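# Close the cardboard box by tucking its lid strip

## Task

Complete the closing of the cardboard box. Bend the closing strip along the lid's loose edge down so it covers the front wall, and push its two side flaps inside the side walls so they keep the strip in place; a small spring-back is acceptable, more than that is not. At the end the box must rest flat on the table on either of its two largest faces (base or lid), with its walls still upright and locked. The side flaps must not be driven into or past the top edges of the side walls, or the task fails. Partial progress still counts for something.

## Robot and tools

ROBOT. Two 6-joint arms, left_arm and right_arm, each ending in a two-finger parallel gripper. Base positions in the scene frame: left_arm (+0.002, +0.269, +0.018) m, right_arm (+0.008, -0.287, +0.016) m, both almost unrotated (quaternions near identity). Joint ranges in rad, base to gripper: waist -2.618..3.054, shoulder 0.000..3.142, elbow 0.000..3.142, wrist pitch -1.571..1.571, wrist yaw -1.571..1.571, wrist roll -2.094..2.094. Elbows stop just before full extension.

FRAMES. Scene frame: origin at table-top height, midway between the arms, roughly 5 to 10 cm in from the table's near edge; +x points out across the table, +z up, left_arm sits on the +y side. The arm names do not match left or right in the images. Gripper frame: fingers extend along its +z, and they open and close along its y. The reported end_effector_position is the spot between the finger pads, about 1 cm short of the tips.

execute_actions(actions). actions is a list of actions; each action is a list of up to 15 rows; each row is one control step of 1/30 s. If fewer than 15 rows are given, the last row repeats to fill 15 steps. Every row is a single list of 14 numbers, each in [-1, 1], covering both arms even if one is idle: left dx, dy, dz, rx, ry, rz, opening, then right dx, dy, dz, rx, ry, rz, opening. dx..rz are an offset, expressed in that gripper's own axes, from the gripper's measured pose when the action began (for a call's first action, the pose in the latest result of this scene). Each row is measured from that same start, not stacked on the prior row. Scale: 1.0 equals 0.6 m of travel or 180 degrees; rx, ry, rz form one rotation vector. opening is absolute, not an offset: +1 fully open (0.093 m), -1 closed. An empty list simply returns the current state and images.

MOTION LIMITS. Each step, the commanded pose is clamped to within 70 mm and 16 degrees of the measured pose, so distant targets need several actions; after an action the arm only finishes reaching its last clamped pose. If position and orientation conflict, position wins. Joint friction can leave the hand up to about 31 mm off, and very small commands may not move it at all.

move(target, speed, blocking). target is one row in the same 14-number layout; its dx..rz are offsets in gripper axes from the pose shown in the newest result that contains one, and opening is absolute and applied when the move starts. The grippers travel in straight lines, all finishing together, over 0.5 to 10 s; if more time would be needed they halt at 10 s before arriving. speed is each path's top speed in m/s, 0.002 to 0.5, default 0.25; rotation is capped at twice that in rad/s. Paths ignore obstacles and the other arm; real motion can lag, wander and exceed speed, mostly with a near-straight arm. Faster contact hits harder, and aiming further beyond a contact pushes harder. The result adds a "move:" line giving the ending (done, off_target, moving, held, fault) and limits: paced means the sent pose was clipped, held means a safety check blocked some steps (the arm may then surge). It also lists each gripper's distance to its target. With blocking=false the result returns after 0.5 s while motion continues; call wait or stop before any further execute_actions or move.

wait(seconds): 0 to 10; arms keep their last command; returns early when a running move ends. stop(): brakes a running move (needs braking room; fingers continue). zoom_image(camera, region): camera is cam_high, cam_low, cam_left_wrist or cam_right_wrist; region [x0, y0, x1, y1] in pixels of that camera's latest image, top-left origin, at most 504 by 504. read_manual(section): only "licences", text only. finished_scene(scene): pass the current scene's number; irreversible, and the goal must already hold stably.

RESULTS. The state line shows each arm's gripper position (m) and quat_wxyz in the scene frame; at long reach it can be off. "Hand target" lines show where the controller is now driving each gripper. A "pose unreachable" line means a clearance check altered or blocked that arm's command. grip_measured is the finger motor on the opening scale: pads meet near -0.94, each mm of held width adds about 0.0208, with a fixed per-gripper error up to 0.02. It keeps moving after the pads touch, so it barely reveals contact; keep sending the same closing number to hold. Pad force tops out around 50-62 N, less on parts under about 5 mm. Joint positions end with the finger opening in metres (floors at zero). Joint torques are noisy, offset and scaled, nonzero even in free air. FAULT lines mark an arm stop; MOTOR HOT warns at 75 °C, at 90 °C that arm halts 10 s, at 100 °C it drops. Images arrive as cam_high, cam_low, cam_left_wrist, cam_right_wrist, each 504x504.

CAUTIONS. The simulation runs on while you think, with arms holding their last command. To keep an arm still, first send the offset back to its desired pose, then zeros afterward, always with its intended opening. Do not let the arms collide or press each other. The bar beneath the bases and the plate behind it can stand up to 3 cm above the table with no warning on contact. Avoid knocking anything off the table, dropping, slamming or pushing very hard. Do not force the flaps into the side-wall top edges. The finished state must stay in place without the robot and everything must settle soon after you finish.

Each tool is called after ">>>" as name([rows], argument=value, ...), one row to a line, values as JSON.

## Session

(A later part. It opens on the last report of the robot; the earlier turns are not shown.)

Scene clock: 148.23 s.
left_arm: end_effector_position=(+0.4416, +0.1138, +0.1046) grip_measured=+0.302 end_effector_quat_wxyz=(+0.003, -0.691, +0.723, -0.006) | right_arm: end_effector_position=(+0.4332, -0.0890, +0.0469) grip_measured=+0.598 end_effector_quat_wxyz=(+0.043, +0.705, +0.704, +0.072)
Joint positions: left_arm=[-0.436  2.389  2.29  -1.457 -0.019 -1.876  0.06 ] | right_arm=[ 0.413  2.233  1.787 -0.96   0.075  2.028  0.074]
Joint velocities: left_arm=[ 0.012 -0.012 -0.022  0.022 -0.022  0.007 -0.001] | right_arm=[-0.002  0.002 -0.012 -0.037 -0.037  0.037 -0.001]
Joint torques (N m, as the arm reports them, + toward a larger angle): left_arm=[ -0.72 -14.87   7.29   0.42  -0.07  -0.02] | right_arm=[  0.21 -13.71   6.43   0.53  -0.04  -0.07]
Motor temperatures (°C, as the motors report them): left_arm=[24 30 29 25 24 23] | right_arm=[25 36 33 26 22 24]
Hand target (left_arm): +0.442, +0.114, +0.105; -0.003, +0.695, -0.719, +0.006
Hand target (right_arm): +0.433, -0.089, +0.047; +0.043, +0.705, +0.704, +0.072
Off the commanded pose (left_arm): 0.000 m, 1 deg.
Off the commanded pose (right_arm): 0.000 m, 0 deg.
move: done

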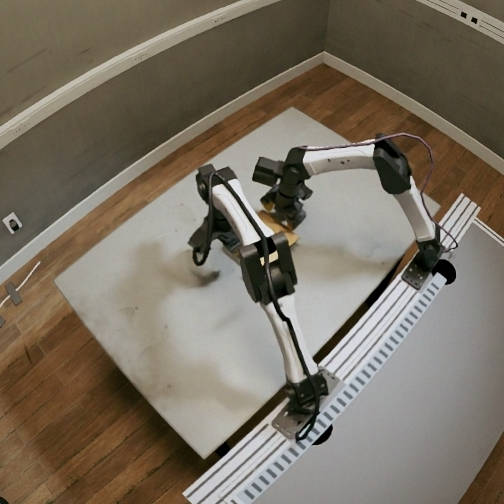

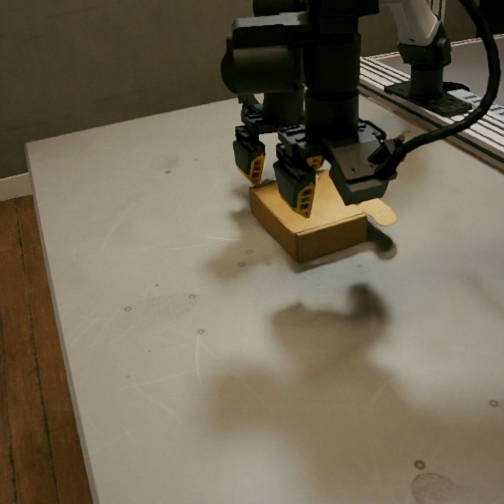

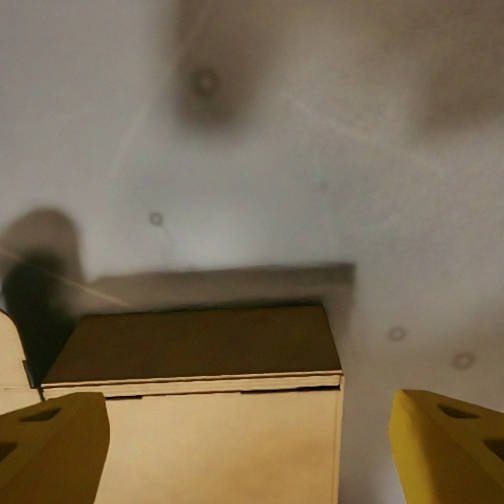

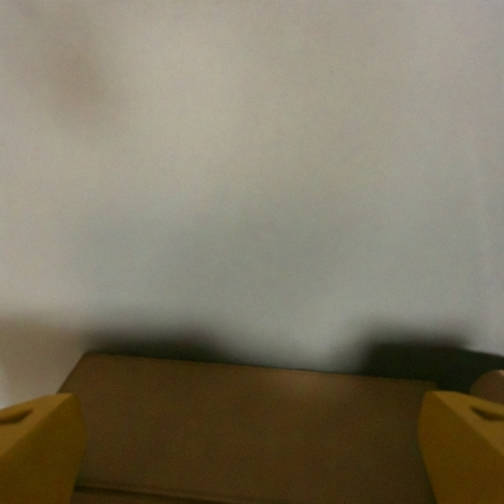

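>>> move(target=[0,0.035,0.13,0,0,0,0.3, 0,0,0,0,0,0,0.6], speed=0.15)

>>> move(target=[0.06,0,0,0,0,0,0.3, 0,0,0,0,0,0,0.6], speed=0.04)

Scene clock: 156.70 s.
left_arm: end_effector_position=(+0.4239, +0.1198, +0.0245) grip_measured=+0.302 end_effector_quat_wxyz=(+0.001, -0.693, +0.721, +0.005) | right_arm: end_effector_position=(+0.4336, -0.0897, +0.0469) grip_measured=+0.598 end_effector_quat_wxyz=(+0.045, +0.706, +0.704, +0.071)
Joint positions: left_arm=[-0.436  2.335  1.877 -1.119 -0.026 -1.882  0.06 ] | right_arm=[ 0.413  2.233  1.787 -0.96   0.079  2.028  0.074]
Joint velocities: left_arm=[-0.002  0.007 -0.012  0.007  0.022 -0.066 -0.001] | right_arm=[-0.017  0.007  0.002  0.007 -0.022  0.037  0.   ]
Joint torques (N m, as the arm reports them, + toward a larger angle): left_arm=[ -1.94 -15.71   5.29   0.7   -0.04  -0.06] | right_arm=[  0.21 -13.48   6.49   0.5   -0.06  -0.14]
Motor temperatures (°C, as the motors report them): left_arm=[24 34 29 24 24 23] | right_arm=[25 38 33 26 22 24]
Hand target (left_arm): +0.422, +0.113, +0.026; -0.003, +0.691, -0.723, +0.006
Hand target (right_arm): +0.433, -0.089, +0.047; +0.043, +0.705, +0.704, +0.072
Off the commanded pose (left_arm): 0.006 m, 1 deg.
Off the commanded pose (right_arm): 0.001 m, 0 deg.
move: done

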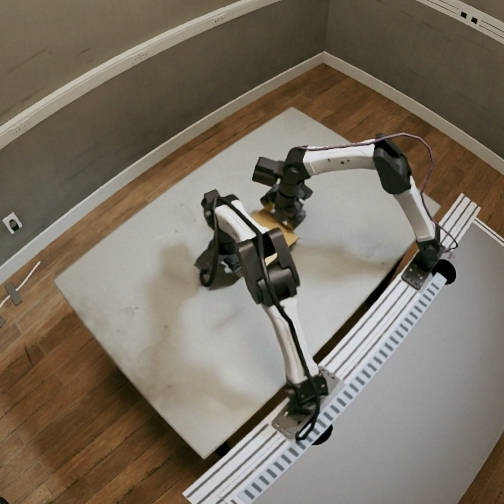

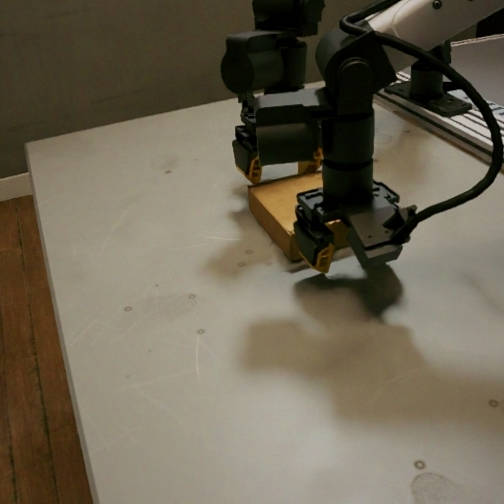

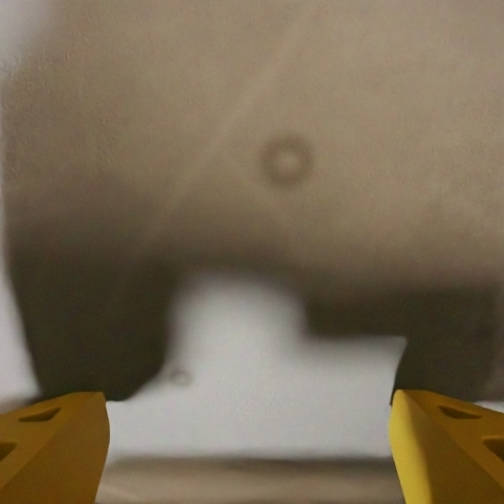

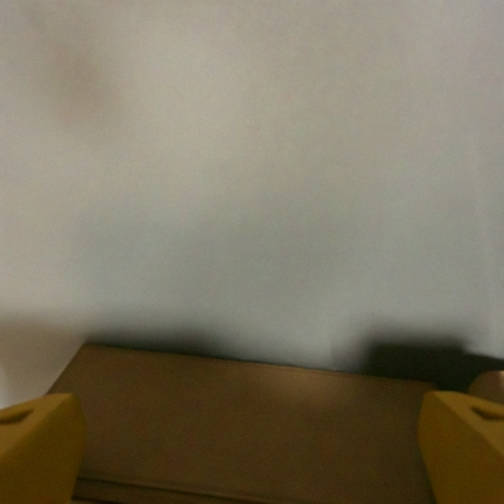

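Scene clock: 157.90 s.
left_arm: end_effector_position=(+0.4274, +0.0976, +0.0322) grip_measured=+0.302 end_effector_quat_wxyz=(+0.014, -0.696, +0.718, +0.000) | right_arm: end_effector_position=(+0.4344, -0.0951, +0.0467) grip_measured=+0.598 end_effector_quat_wxyz=(+0.053, +0.707, +0.702, +0.064)
Joint positions: left_arm=[-0.486  2.36   1.95  -1.151 -0.045 -1.941  0.06 ] | right_arm=[ 0.409  2.233  1.787 -0.967  0.099  2.027  0.074]
Joint velocities: left_arm=[-0.022 -0.002  0.012 -0.051  0.022  0.007 -0.001] | right_arm=[-0.007  0.002 -0.002 -0.051 -0.007 -0.022 -0.002]
Joint torques (N m, as the arm reports them, + toward a larger angle): left_arm=[ -2.78 -12.41   8.98   0.31   0.09  -0.07] | right_arm=[  0.61 -13.46   6.33   0.54  -0.15  -0.02]
Motor temperatures (°C, as the motors report them): left_arm=[24 35 30 24 24 23] | right_arm=[25 39 33 26 22 24]
Hand target (left_arm): +0.423, +0.084, +0.025; -0.002, +0.693, -0.721, -0.004
Hand target (right_arm): +0.434, -0.090, +0.047; +0.045, +0.705, +0.704, +0.071
Off the commanded pose (left_arm): 0.017 m, 2 deg.
Off the commanded pose (right_arm): 0.006 m, 1 deg.
move: off_target (left_arm)

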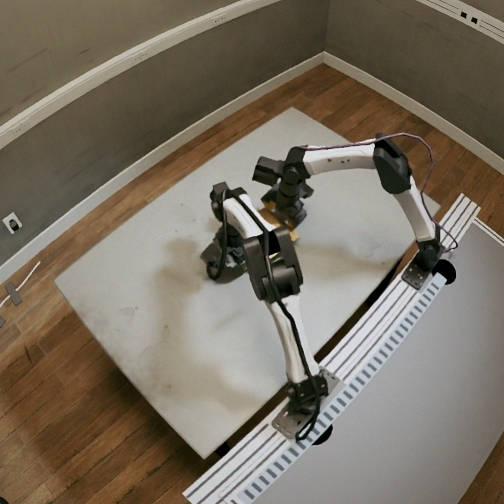

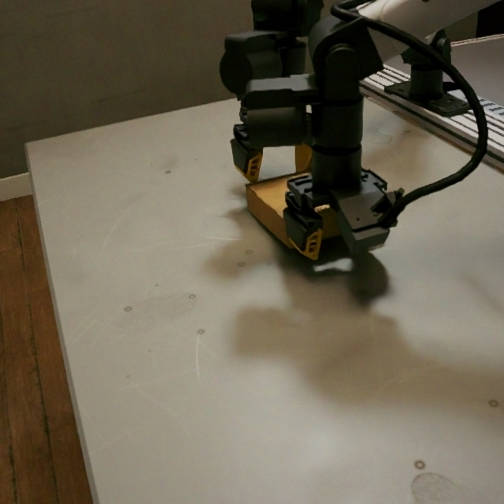

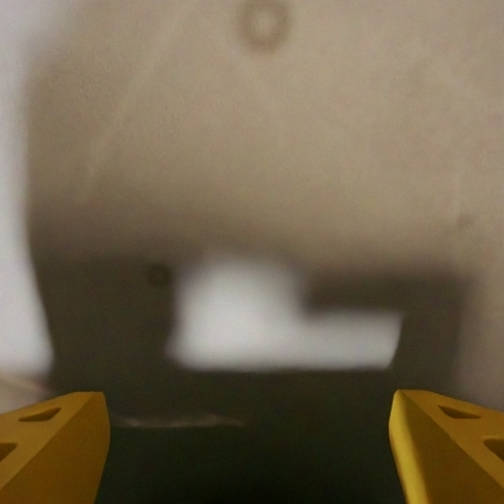

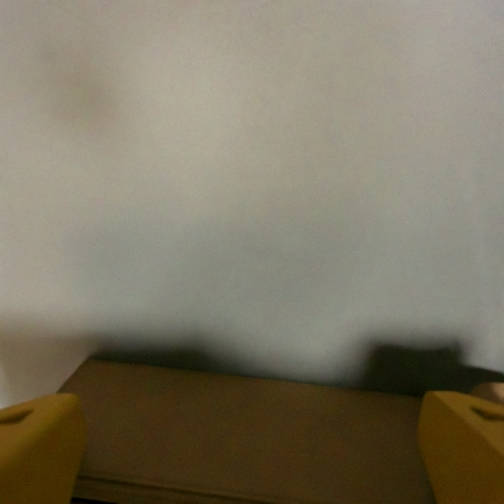

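>>> move(target=[0.02,0.14,0,0,0,0,0.3, 0.015,-0.14,-0.01,0,0,0,0.6], speed=0.05)

>>> move(target=[-0.06,0,-0.2,0,0,0,0.3, -0.06,0,-0.2,0,0,0,0.6], speed=0.15)

Scene clock: 190.00 s.
left_arm: end_effector_position=(+0.3457, +0.0934, +0.0282) grip_measured=+0.302 end_effector_quat_wxyz=(+0.013, -0.698, +0.715, +0.013) | right_arm: end_effector_position=(+0.3571, -0.0927, +0.0458) grip_measured=+0.598 end_effector_quat_wxyz=(+0.050, +0.702, +0.708, +0.064)
Joint positions: left_arm=[-0.582  2.105  1.505 -0.991 -0.052 -2.044  0.06 ] | right_arm=[ 0.503  1.988  1.398 -0.834  0.105  2.105  0.074]
Joint velocities: left_arm=[ 0.022 -0.002  0.017  0.037  0.022 -0.037  0.   ] | right_arm=[-0.007  0.012 -0.002  0.022 -0.037  0.051  0.   ]
Joint torques (N m, as the arm reports them, + toward a larger angle): left_arm=[ -1.87 -13.73   5.27   0.64  -0.03   0.01] | right_arm=[  1.76 -11.51   4.44   0.73  -0.09  -0.03]
Motor temperatures (°C, as the motors report them): left_arm=[24 40 32 23 24 23] | right_arm=[25 44 32 26 22 24]
Hand target (left_arm): +0.344, +0.087, +0.030; -0.014, +0.696, -0.718, -0.000
Hand target (right_arm): +0.350, -0.087, +0.041; +0.047, +0.697, +0.712, +0.067
Off the commanded pose (left_arm): 0.006 m, 2 deg.
Off the commanded pose (right_arm): 0.012 m, 1 deg.
joint sent to its limit (right arm) — the command would take joint 6 (wrist roll) past its upper limit, so that joint was sent only as far as its limit.
move: off_target (right_arm)

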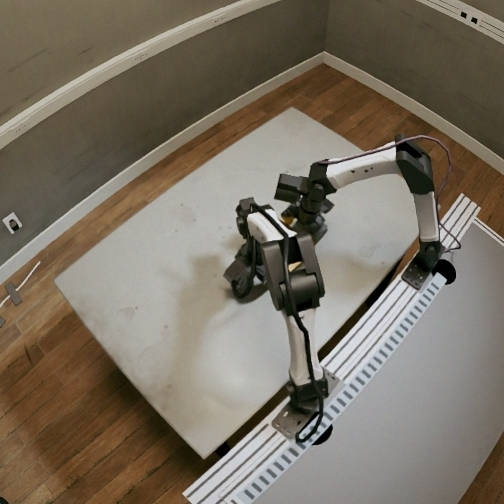

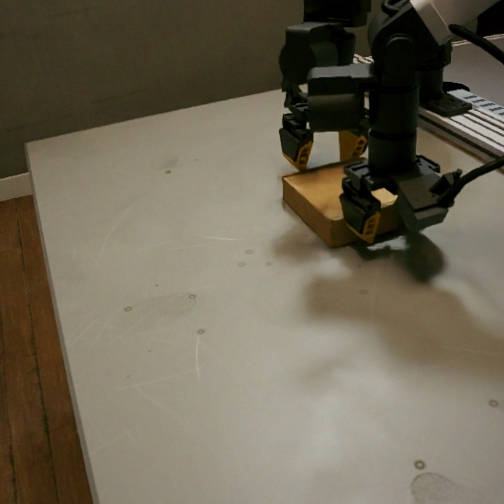

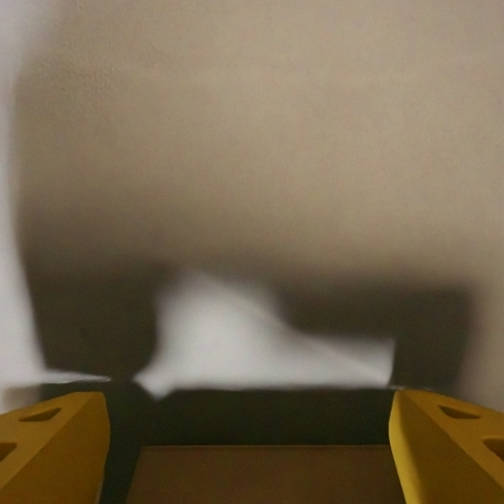

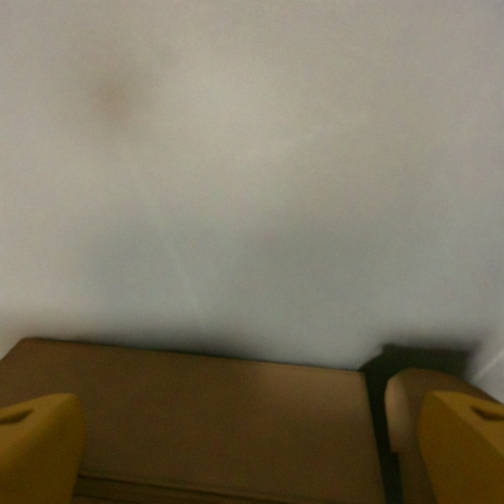

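Scene clock: 191.47 s.
left_arm: end_effector_position=(+0.3453, +0.1253, +0.1417) grip_measured=+0.302 end_effector_quat_wxyz=(+0.012, -0.699, +0.714, +0.017) | right_arm: end_effector_position=(+0.3413, -0.1306, +0.1609) grip_measured=+0.598 end_effector_quat_wxyz=(+0.054, +0.702, +0.707, +0.064)
Joint positions: left_arm=[-0.513  1.982  1.784 -1.396 -0.053 -1.978  0.06 ] | right_arm=[ 0.451  1.794  1.606 -1.228  0.107  2.053  0.074]
Joint velocities: left_arm=[-0.002 -0.017  0.027 -0.037  0.066 -0.037  0.   ] | right_arm=[ 0.002 -0.002 -0.002  0.007 -0.022 -0.022 -0.001]
Joint torques (N m, as the arm reports them, + toward a larger angle): left_arm=[ -0.22 -11.98   8.57   0.14  -0.08   0.12] | right_arm=[-0.29 -9.42  7.53  0.33 -0.07 -0.15]
Motor temperatures (°C, as the motors report them): left_arm=[24 40 32 23 24 23] | right_arm=[25 44 33 26 22 24]
Hand target (left_arm): +0.345, +0.127, +0.149; -0.013, +0.698, -0.715, -0.014
Hand target (right_arm): +0.342, -0.132, +0.164; +0.051, +0.702, +0.708, +0.063
Off the commanded pose (left_arm): 0.008 m, 0 deg.
Off the commanded pose (right_arm): 0.004 m, 1 deg.
move: done

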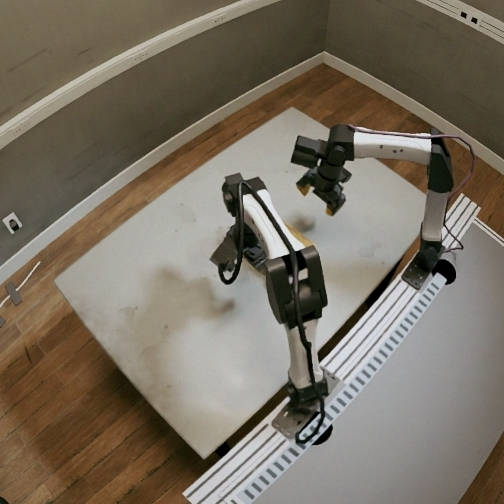

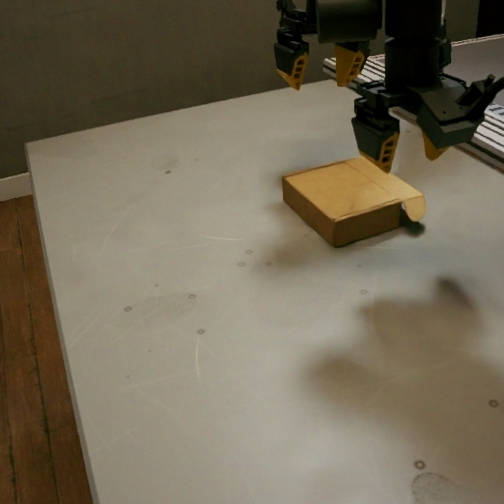

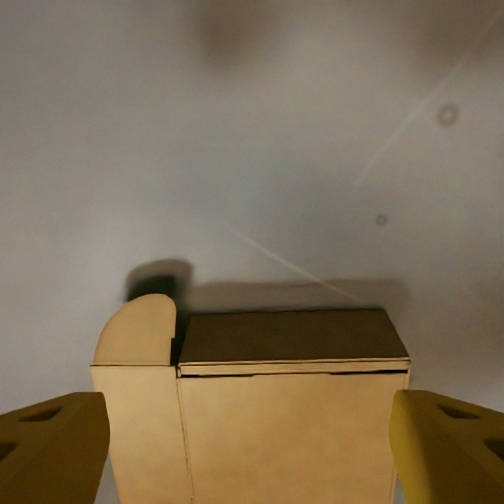

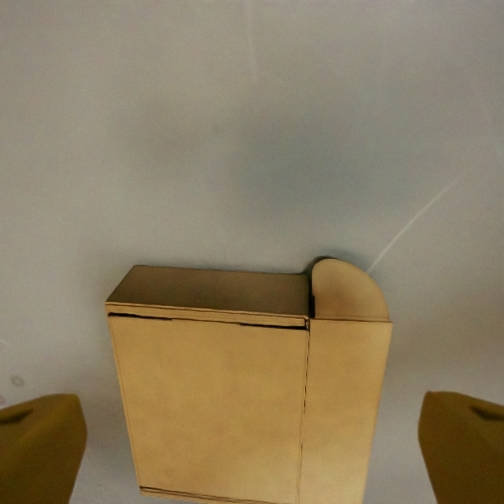

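>>> move(target=[0,0,0,0,0,0.99,-1, 0,0,0,0,0,-0.99,-1], speed=0.5)

Scene clock: 207.80 s.
left_arm: end_effector_position=(+0.3450, +0.1256, +0.1417) grip_measured=-1.000 end_effector_quat_wxyz=(-0.017, +0.700, +0.714, +0.012) | right_arm: end_effector_position=(+0.3409, -0.1308, +0.1608) grip_measured=-0.972 end_effector_quat_wxyz=(-0.064, +0.693, -0.716, +0.053)
Joint positions: left_arm=[-0.513  1.982  1.784 -1.397 -0.054  1.123  0.   ] | right_arm=[ 0.451  1.794  1.606 -1.23   0.107 -1.047  0.   ]
Joint velocities: left_arm=[-0.012  0.007  0.012 -0.007  0.007  0.066  0.   ] | right_arm=[-0.022 -0.007 -0.007 -0.037 -0.007 -0.007  0.   ]
Joint torques (N m, as the arm reports them, + toward a larger angle): left_arm=[ -0.73 -11.49   7.42   0.43   0.     0.11] | right_arm=[ 0.31 -9.65  6.46  0.58 -0.13 -0.17]
Motor temperatures (°C, as the motors report them): left_arm=[24 41 33 23 24 23] | right_arm=[25 42 34 26 22 24]
Hand target (left_arm): +0.345, +0.125, +0.142; -0.017, +0.703, +0.711, +0.012
Hand target (right_arm): +0.341, -0.131, +0.161; -0.064, +0.696, -0.713, +0.053
Off the commanded pose (left_arm): 0.000 m, 1 deg.
Off the commanded pose (right_arm): 0.000 m, 1 deg.
move: done

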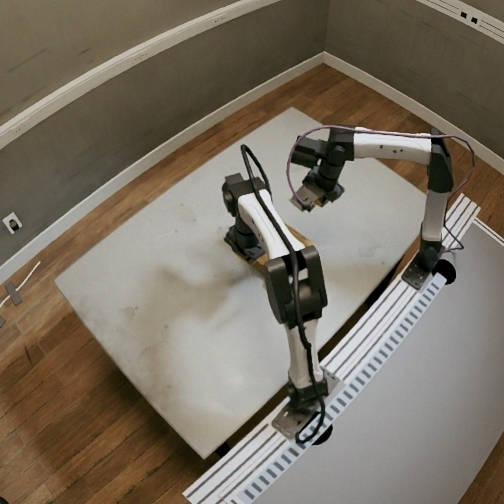

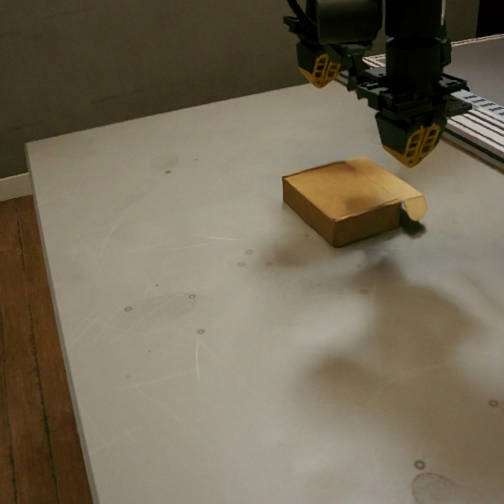

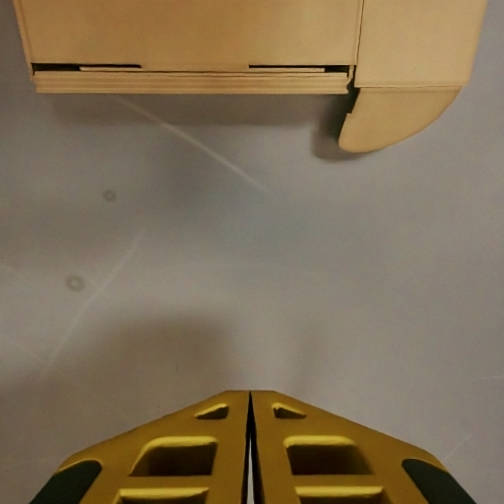

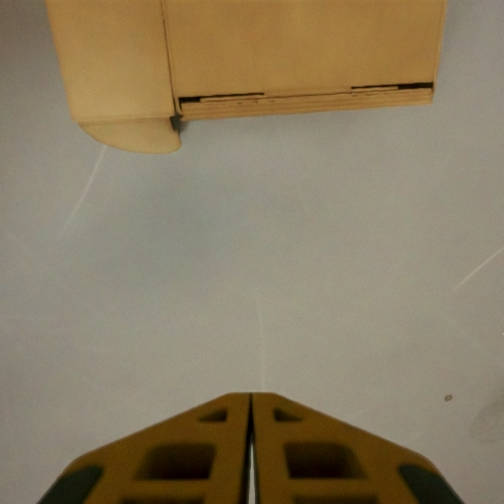

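>>> move(target=[0.015,-0.088,0.185,0,-0.28,0,-1, 0.012,0.093,0.205,-0.053,-0.28,0,-1], speed=0.2)

Scene clock: 226.43 s.
left_arm: end_effector_position=(+0.2982, +0.1336, +0.0382) grip_measured=-1.000 end_effector_quat_wxyz=(+0.296, +0.641, +0.653, -0.275) | right_arm: end_effector_position=(+0.3103, -0.1362, +0.0365) grip_measured=-0.972 end_effector_quat_wxyz=(-0.301, +0.660, -0.623, -0.294)
Joint positions: left_arm=[-0.133  1.826  0.901 -0.54   0.808  1.464  0.   ] | right_arm=[ 0.036  1.878  0.962 -0.561 -0.831 -1.508  0.   ]
Joint velocities: left_arm=[ 0.002  0.012 -0.012 -0.007  0.037 -0.066  0.   ] | right_arm=[ 0.007 -0.002 -0.002  0.007  0.007 -0.022  0.   ]
Joint torques (N m, as the arm reports them, + toward a larger angle): left_arm=[-0.25 -6.86  4.41  0.86  0.55  0.14] | right_arm=[-0.19 -7.77  3.59  0.46 -0.63 -0.13]
Motor temperatures (°C, as the motors report them): left_arm=[24 41 32 23 24 23] | right_arm=[25 41 33 26 22 24]
Hand target (left_arm): +0.292, +0.134, +0.029; +0.290, +0.637, +0.655, -0.284
Hand target (right_arm): +0.302, -0.137, +0.028; -0.295, +0.655, -0.625, -0.305
Off the commanded pose (left_arm): 0.011 m, 2 deg.
Off the commanded pose (right_arm): 0.008 m, 2 deg.
move: off_target (left_arm)

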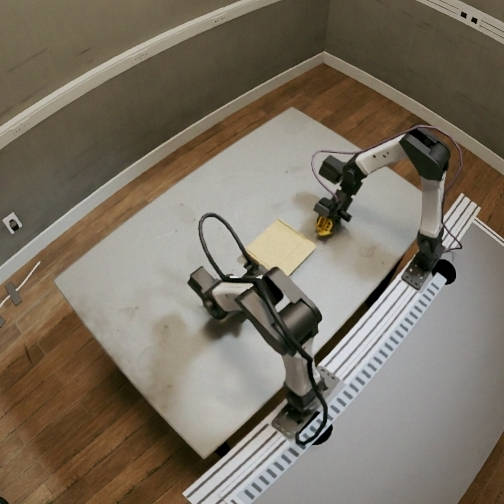

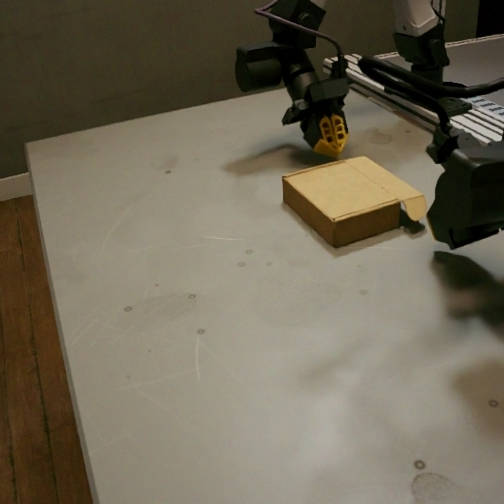

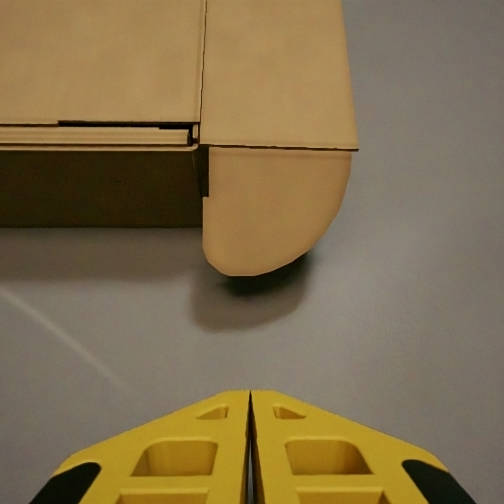

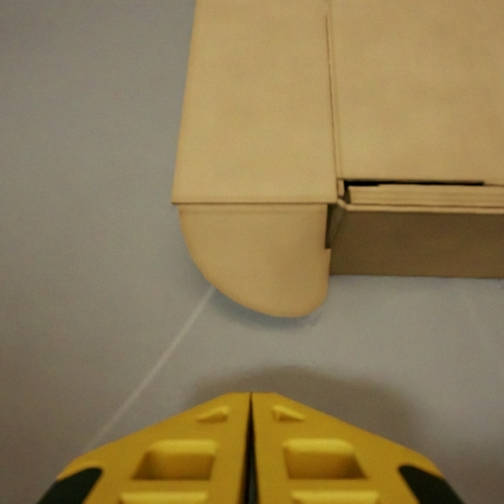

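>>> move(target=[-0.063,-0.013,0.10,0,0,0,-1, -0.043,0,0.083,0,0,0,-1], speed=0.04)

Scene clock: 235.70 s.
left_arm: end_effector_position=(+0.3030, +0.0787, +0.0306) grip_measured=-1.000 end_effector_quat_wxyz=(+0.293, +0.631, +0.669, -0.260) | right_arm: end_effector_position=(+0.3249, -0.0944, +0.0376) grip_measured=-0.972 end_effector_quat_wxyz=(-0.318, +0.651, -0.631, -0.279)
Joint positions: left_arm=[-0.329  1.826  0.854 -0.274  0.732  1.147  0.   ] | right_arm=[ 0.166  1.878  0.943 -0.333 -0.796 -1.266  0.   ]
Joint velocities: left_arm=[-0.007  0.012 -0.002  0.022 -0.007  0.007  0.   ] | right_arm=[ 0.022  0.002  0.012 -0.007  0.007  0.037  0.   ]
Joint torques (N m, as the arm reports them, + toward a larger angle): left_arm=[-4.23 -8.02  4.54  1.81  0.63 -0.04] | right_arm=[ 3.95 -7.8   3.42  1.05 -0.64 -0.04]
Motor temperatures (°C, as the motors report them): left_arm=[24 39 32 23 24 23] | right_arm=[25 40 32 26 22 24]
Hand target (left_arm): +0.293, +0.064, +0.027; +0.297, +0.641, +0.653, -0.274
Hand target (right_arm): +0.307, -0.082, +0.026; -0.303, +0.658, -0.622, -0.295
Off the commanded pose (left_arm): 0.019 m, 3 deg.
Off the commanded pose (right_arm): 0.025 m, 3 deg.
move: off_target (left_arm, right_arm)

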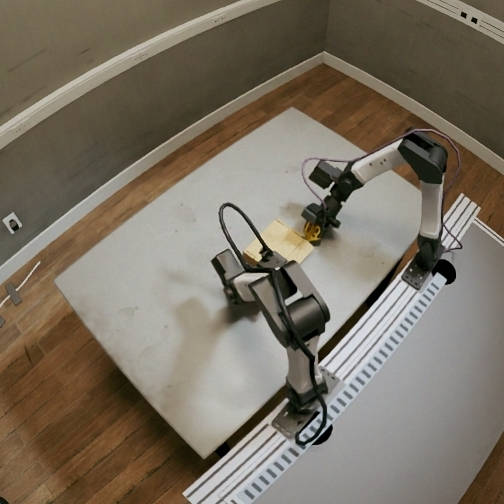

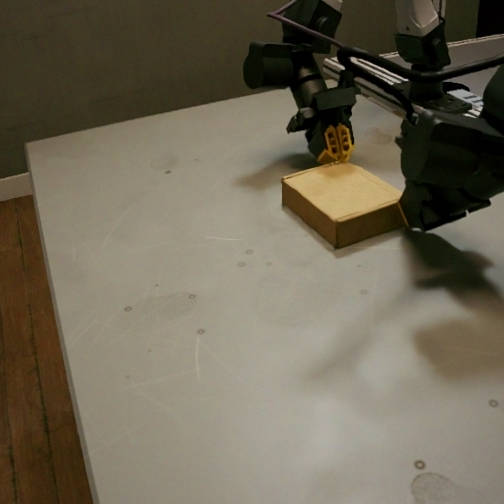

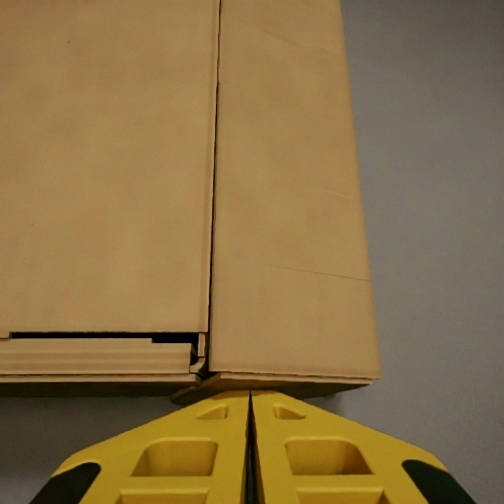

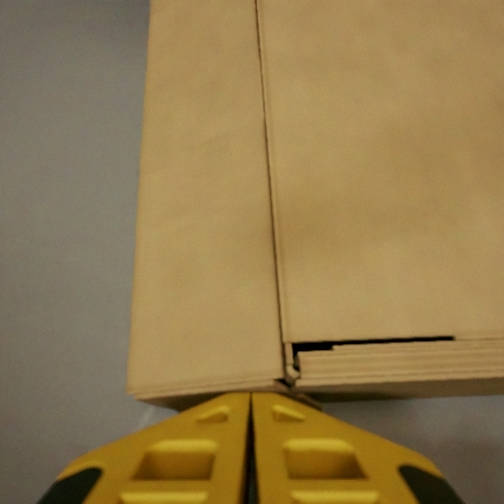

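>>> move(target=[0.05,-0.04,-0.04,0,0,0,-1, 0.05,0.05,-0.03,0,0,0,-1], speed=0.06)

Scene clock: 240.30 s.
left_arm: end_effector_position=(+0.2852, +0.1125, +0.0231) grip_measured=-1.000 end_effector_quat_wxyz=(+0.296, +0.633, +0.668, -0.255) | right_arm: end_effector_position=(+0.3079, -0.1257, +0.0265) grip_measured=-0.972 end_effector_quat_wxyz=(-0.324, +0.655, -0.628, -0.267)
Joint positions: left_arm=[-0.227  1.777  0.763 -0.31   0.755  1.281  0.   ] | right_arm=[ 0.077  1.837  0.841 -0.336 -0.808 -1.393  0.   ]
Joint velocities: left_arm=[-0.002 -0.012 -0.007 -0.022 -0.007 -0.066  0.   ] | right_arm=[ 0.002 -0.022  0.012  0.037 -0.037  0.022  0.   ]
Joint torques (N m, as the arm reports them, + toward a larger angle): left_arm=[-0.08 -9.67  4.24  0.79  0.49  0.14] | right_arm=[-0.39 -9.27  3.46  0.5  -0.69 -0.13]
Motor temperatures (°C, as the motors report them): left_arm=[24 39 31 24 24 23] | right_arm=[25 39 32 27 22 24]
Hand target (left_arm): +0.276, +0.115, +0.024; +0.292, +0.632, +0.669, -0.261
Hand target (right_arm): +0.296, -0.128, +0.024; -0.316, +0.651, -0.631, -0.278
Off the commanded pose (left_arm): 0.009 m, 1 deg.
Off the commanded pose (right_arm): 0.013 m, 2 deg.
move: off_target (right_arm)

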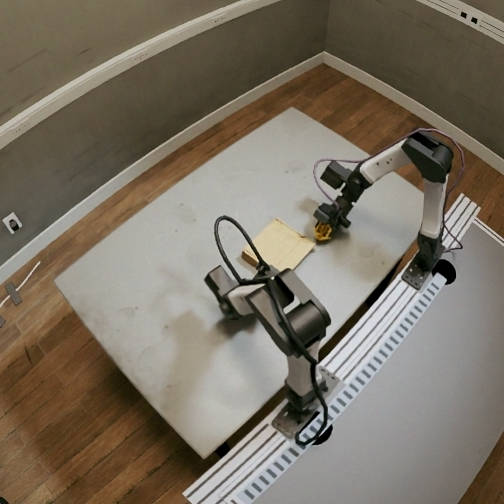

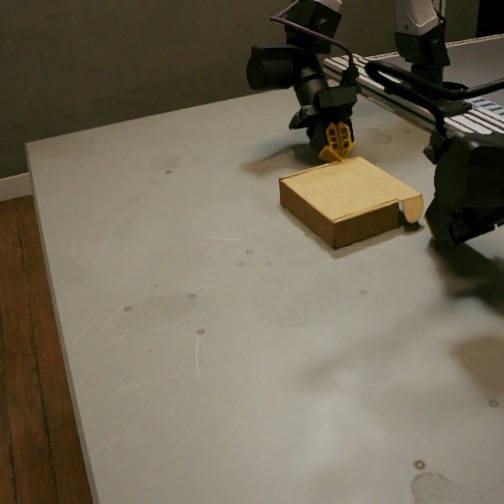

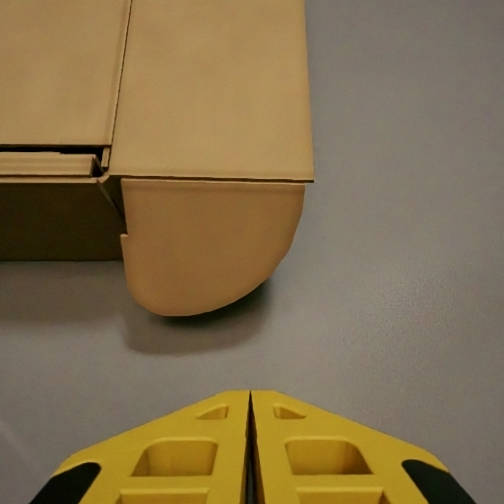

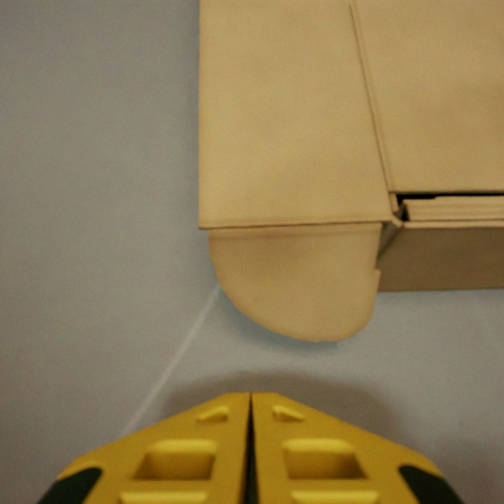

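>>> move(target=[-0.062,-0.03,0.056,0,0,0,-1, -0.06,0.03,0.056,0,0,0,-1], speed=0.04)

Scene clock: 253.03 s.
left_arm: end_effector_position=(+0.2739, +0.0711, +0.0188) grip_measured=-1.000 end_effector_quat_wxyz=(+0.279, +0.626, +0.684, -0.249) | right_arm: end_effector_position=(+0.3015, -0.0852, +0.0326) grip_measured=-0.972 end_effector_quat_wxyz=(-0.328, +0.649, -0.637, -0.255)
Joint positions: left_arm=[-0.399  1.761  0.721 -0.165  0.67   1.044  0.   ] | right_arm=[ 0.229  1.785  0.781 -0.154 -0.736 -1.159  0.   ]
Joint velocities: left_arm=[ 0.002  0.002 -0.017  0.066 -0.022 -0.007  0.   ] | right_arm=[ 0.007 -0.002  0.012 -0.007 -0.007  0.022  0.   ]
Joint torques (N m, as the arm reports them, + toward a larger angle): left_arm=[-2.79 -9.77  4.76  1.83  0.59 -0.06] | right_arm=[ 2.49 -8.87  3.97  1.2  -0.72 -0.02]
Motor temperatures (°C, as the motors report them): left_arm=[24 38 30 24 25 23] | right_arm=[25 39 31 26 22 24]
Hand target (left_arm): +0.271, +0.061, +0.027; +0.297, +0.633, +0.668, -0.255
Hand target (right_arm): +0.289, -0.076, +0.032; -0.327, +0.654, -0.627, -0.268
Off the commanded pose (left_arm): 0.012 m, 3 deg.
Off the commanded pose (right_arm): 0.015 m, 2 deg.
move: off_target (left_arm, right_arm)

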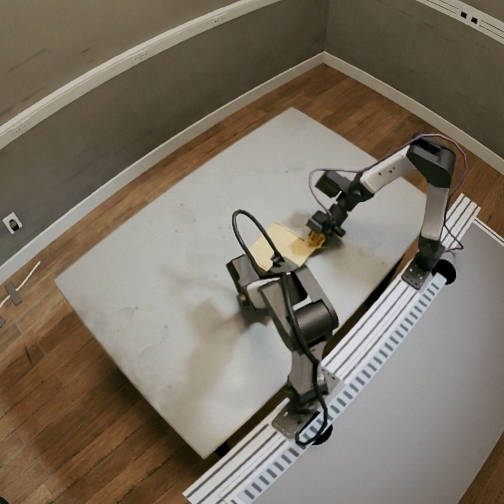

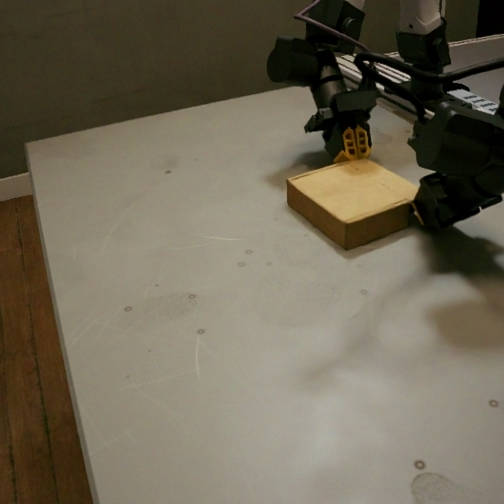

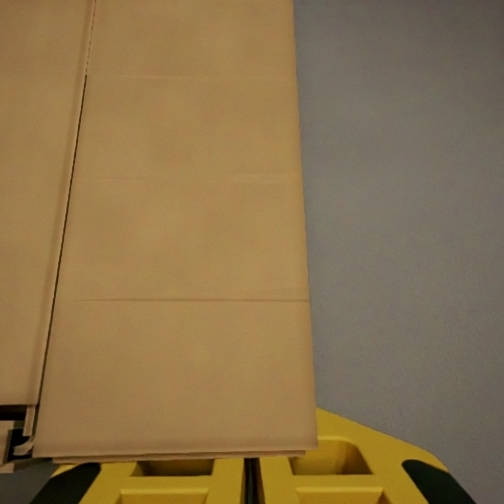

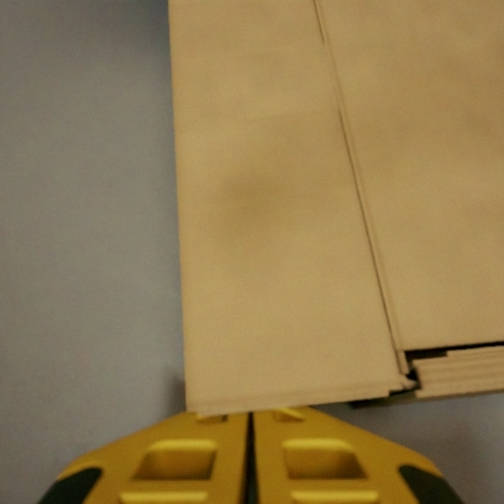

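>>> move(target=[0,0,0,0,0,0,-1, 0.015,0.01,0.05,0,0,0,-1], speed=0.03)

Scene clock: 259.40 s.
left_arm: end_effector_position=(+0.2745, +0.0750, +0.0159) grip_measured=-1.000 end_effector_quat_wxyz=(+0.272, +0.624, +0.691, -0.241) | right_arm: end_effector_position=(+0.3189, -0.0782, +0.0176) grip_measured=-0.972 end_effector_quat_wxyz=(-0.345, +0.644, -0.643, -0.229)
Joint positions: left_arm=[-0.396  1.761  0.721 -0.174  0.649  1.041  0.   ] | right_arm=[ 0.249  1.853  0.774  0.003 -0.69  -1.104  0.   ]
Joint velocities: left_arm=[-0.017  0.017  0.007 -0.022 -0.007  0.051  0.   ] | right_arm=[ 0.007 -0.002 -0.027  0.051 -0.007  0.022  0.   ]
Joint torques (N m, as the arm reports them, + toward a larger angle): left_arm=[-0.9  -7.99  6.12  1.43  0.56  0.07] | right_arm=[ 2.78 -7.    3.28  1.3  -0.71 -0.04]
Motor temperatures (°C, as the motors report them): left_arm=[24 38 30 24 25 23] | right_arm=[25 39 31 27 22 24]
Hand target (left_arm): +0.274, +0.071, +0.019; +0.279, +0.626, +0.684, -0.249
Hand target (right_arm): +0.298, -0.069, +0.007; -0.328, +0.649, -0.638, -0.255
Off the commanded pose (left_arm): 0.005 m, 1 deg.
Off the commanded pose (right_arm): 0.025 m, 4 deg.
move: off_target (right_arm)

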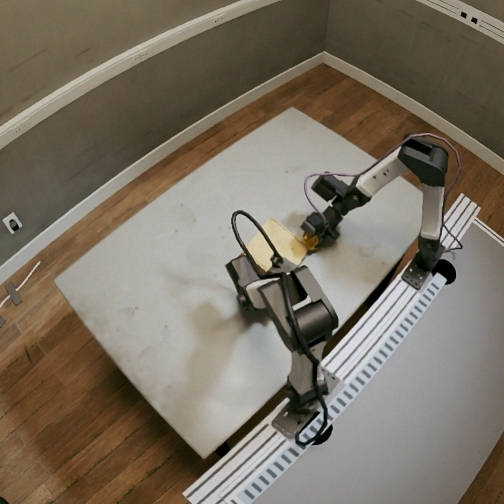

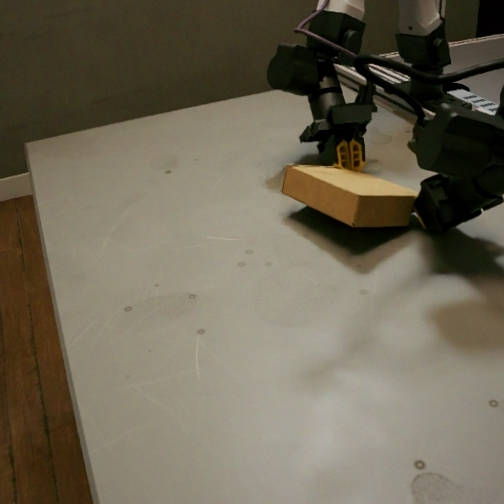

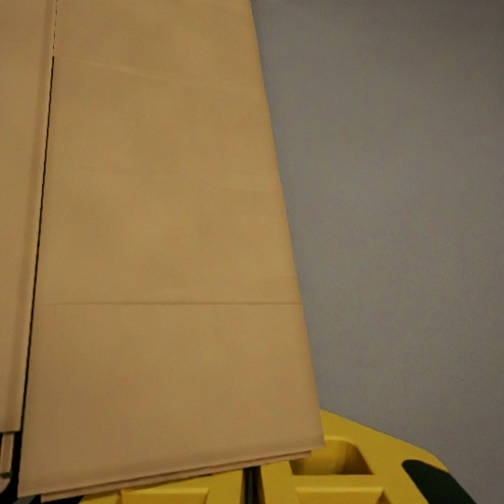

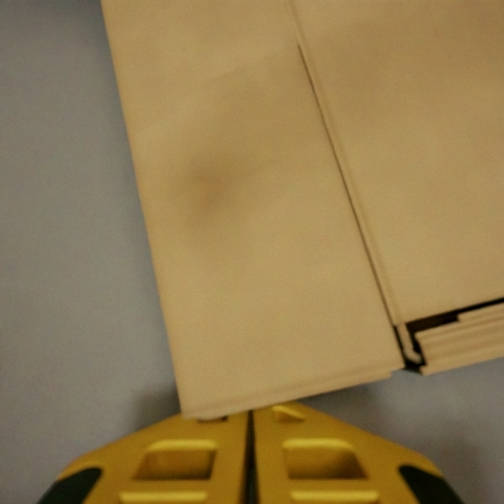

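Box tilted; back off both.

>>> move(target=[0.04,0,-0.06,0,0,0,-1, 0.04,0.03,-0.06,0,0,0,-1], speed=0.03)

Scene clock: 264.07 s.
left_arm: end_effector_position=(+0.2725, +0.1155, +0.0210) grip_measured=-1.000 end_effector_quat_wxyz=(+0.270, +0.625, +0.693, -0.240) | right_arm: end_effector_position=(+0.3114, -0.1172, +0.0249) grip_measured=-0.972 end_effector_quat_wxyz=(-0.355, +0.648, -0.638, -0.216)
Joint positions: left_arm=[-0.253  1.722  0.721 -0.326  0.686  1.216  0.   ] | right_arm=[ 0.13   1.769  0.718 -0.088 -0.731 -1.25   0.   ]
Joint velocities: left_arm=[-0.007 -0.007  0.002 -0.007 -0.095 -0.022  0.   ] | right_arm=[ 0.002 -0.002 -0.002  0.007 -0.066 -0.11   0.   ]
Joint torques (N m, as the arm reports them, + toward a larger angle): left_arm=[-0.18 -8.97  5.74  0.81  0.42  0.13] | right_arm=[-0.35 -8.66  3.54  0.87 -0.63 -0.11]
Motor temperatures (°C, as the motors report them): left_arm=[24 38 30 24 25 23] | right_arm=[25 39 30 27 22 24]
Hand target (left_arm): +0.270, +0.117, +0.025; +0.271, +0.625, +0.691, -0.242
Hand target (right_arm): +0.298, -0.121, +0.020; -0.344, +0.645, -0.643, -0.228
Off the commanded pose (left_arm): 0.006 m, 0 deg.
Off the commanded pose (right_arm): 0.015 m, 2 deg.
move: off_target (right_arm)

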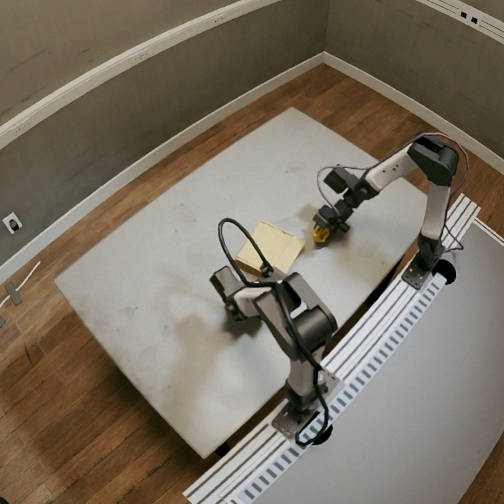

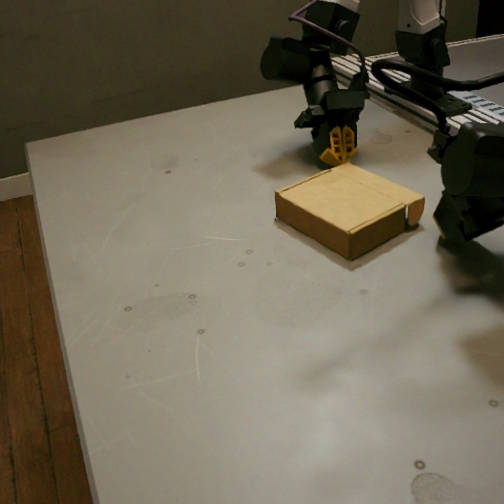

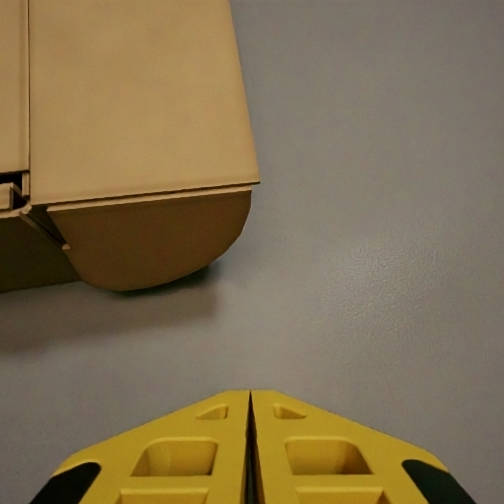

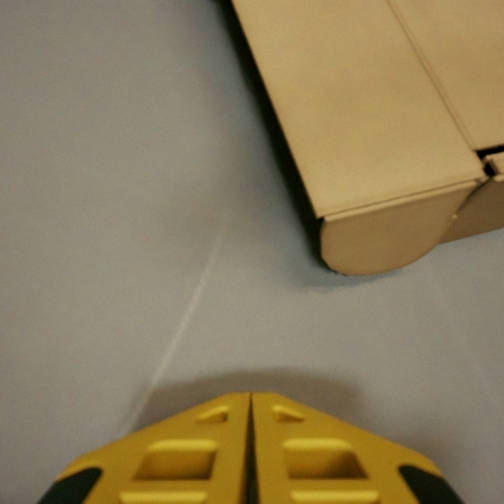

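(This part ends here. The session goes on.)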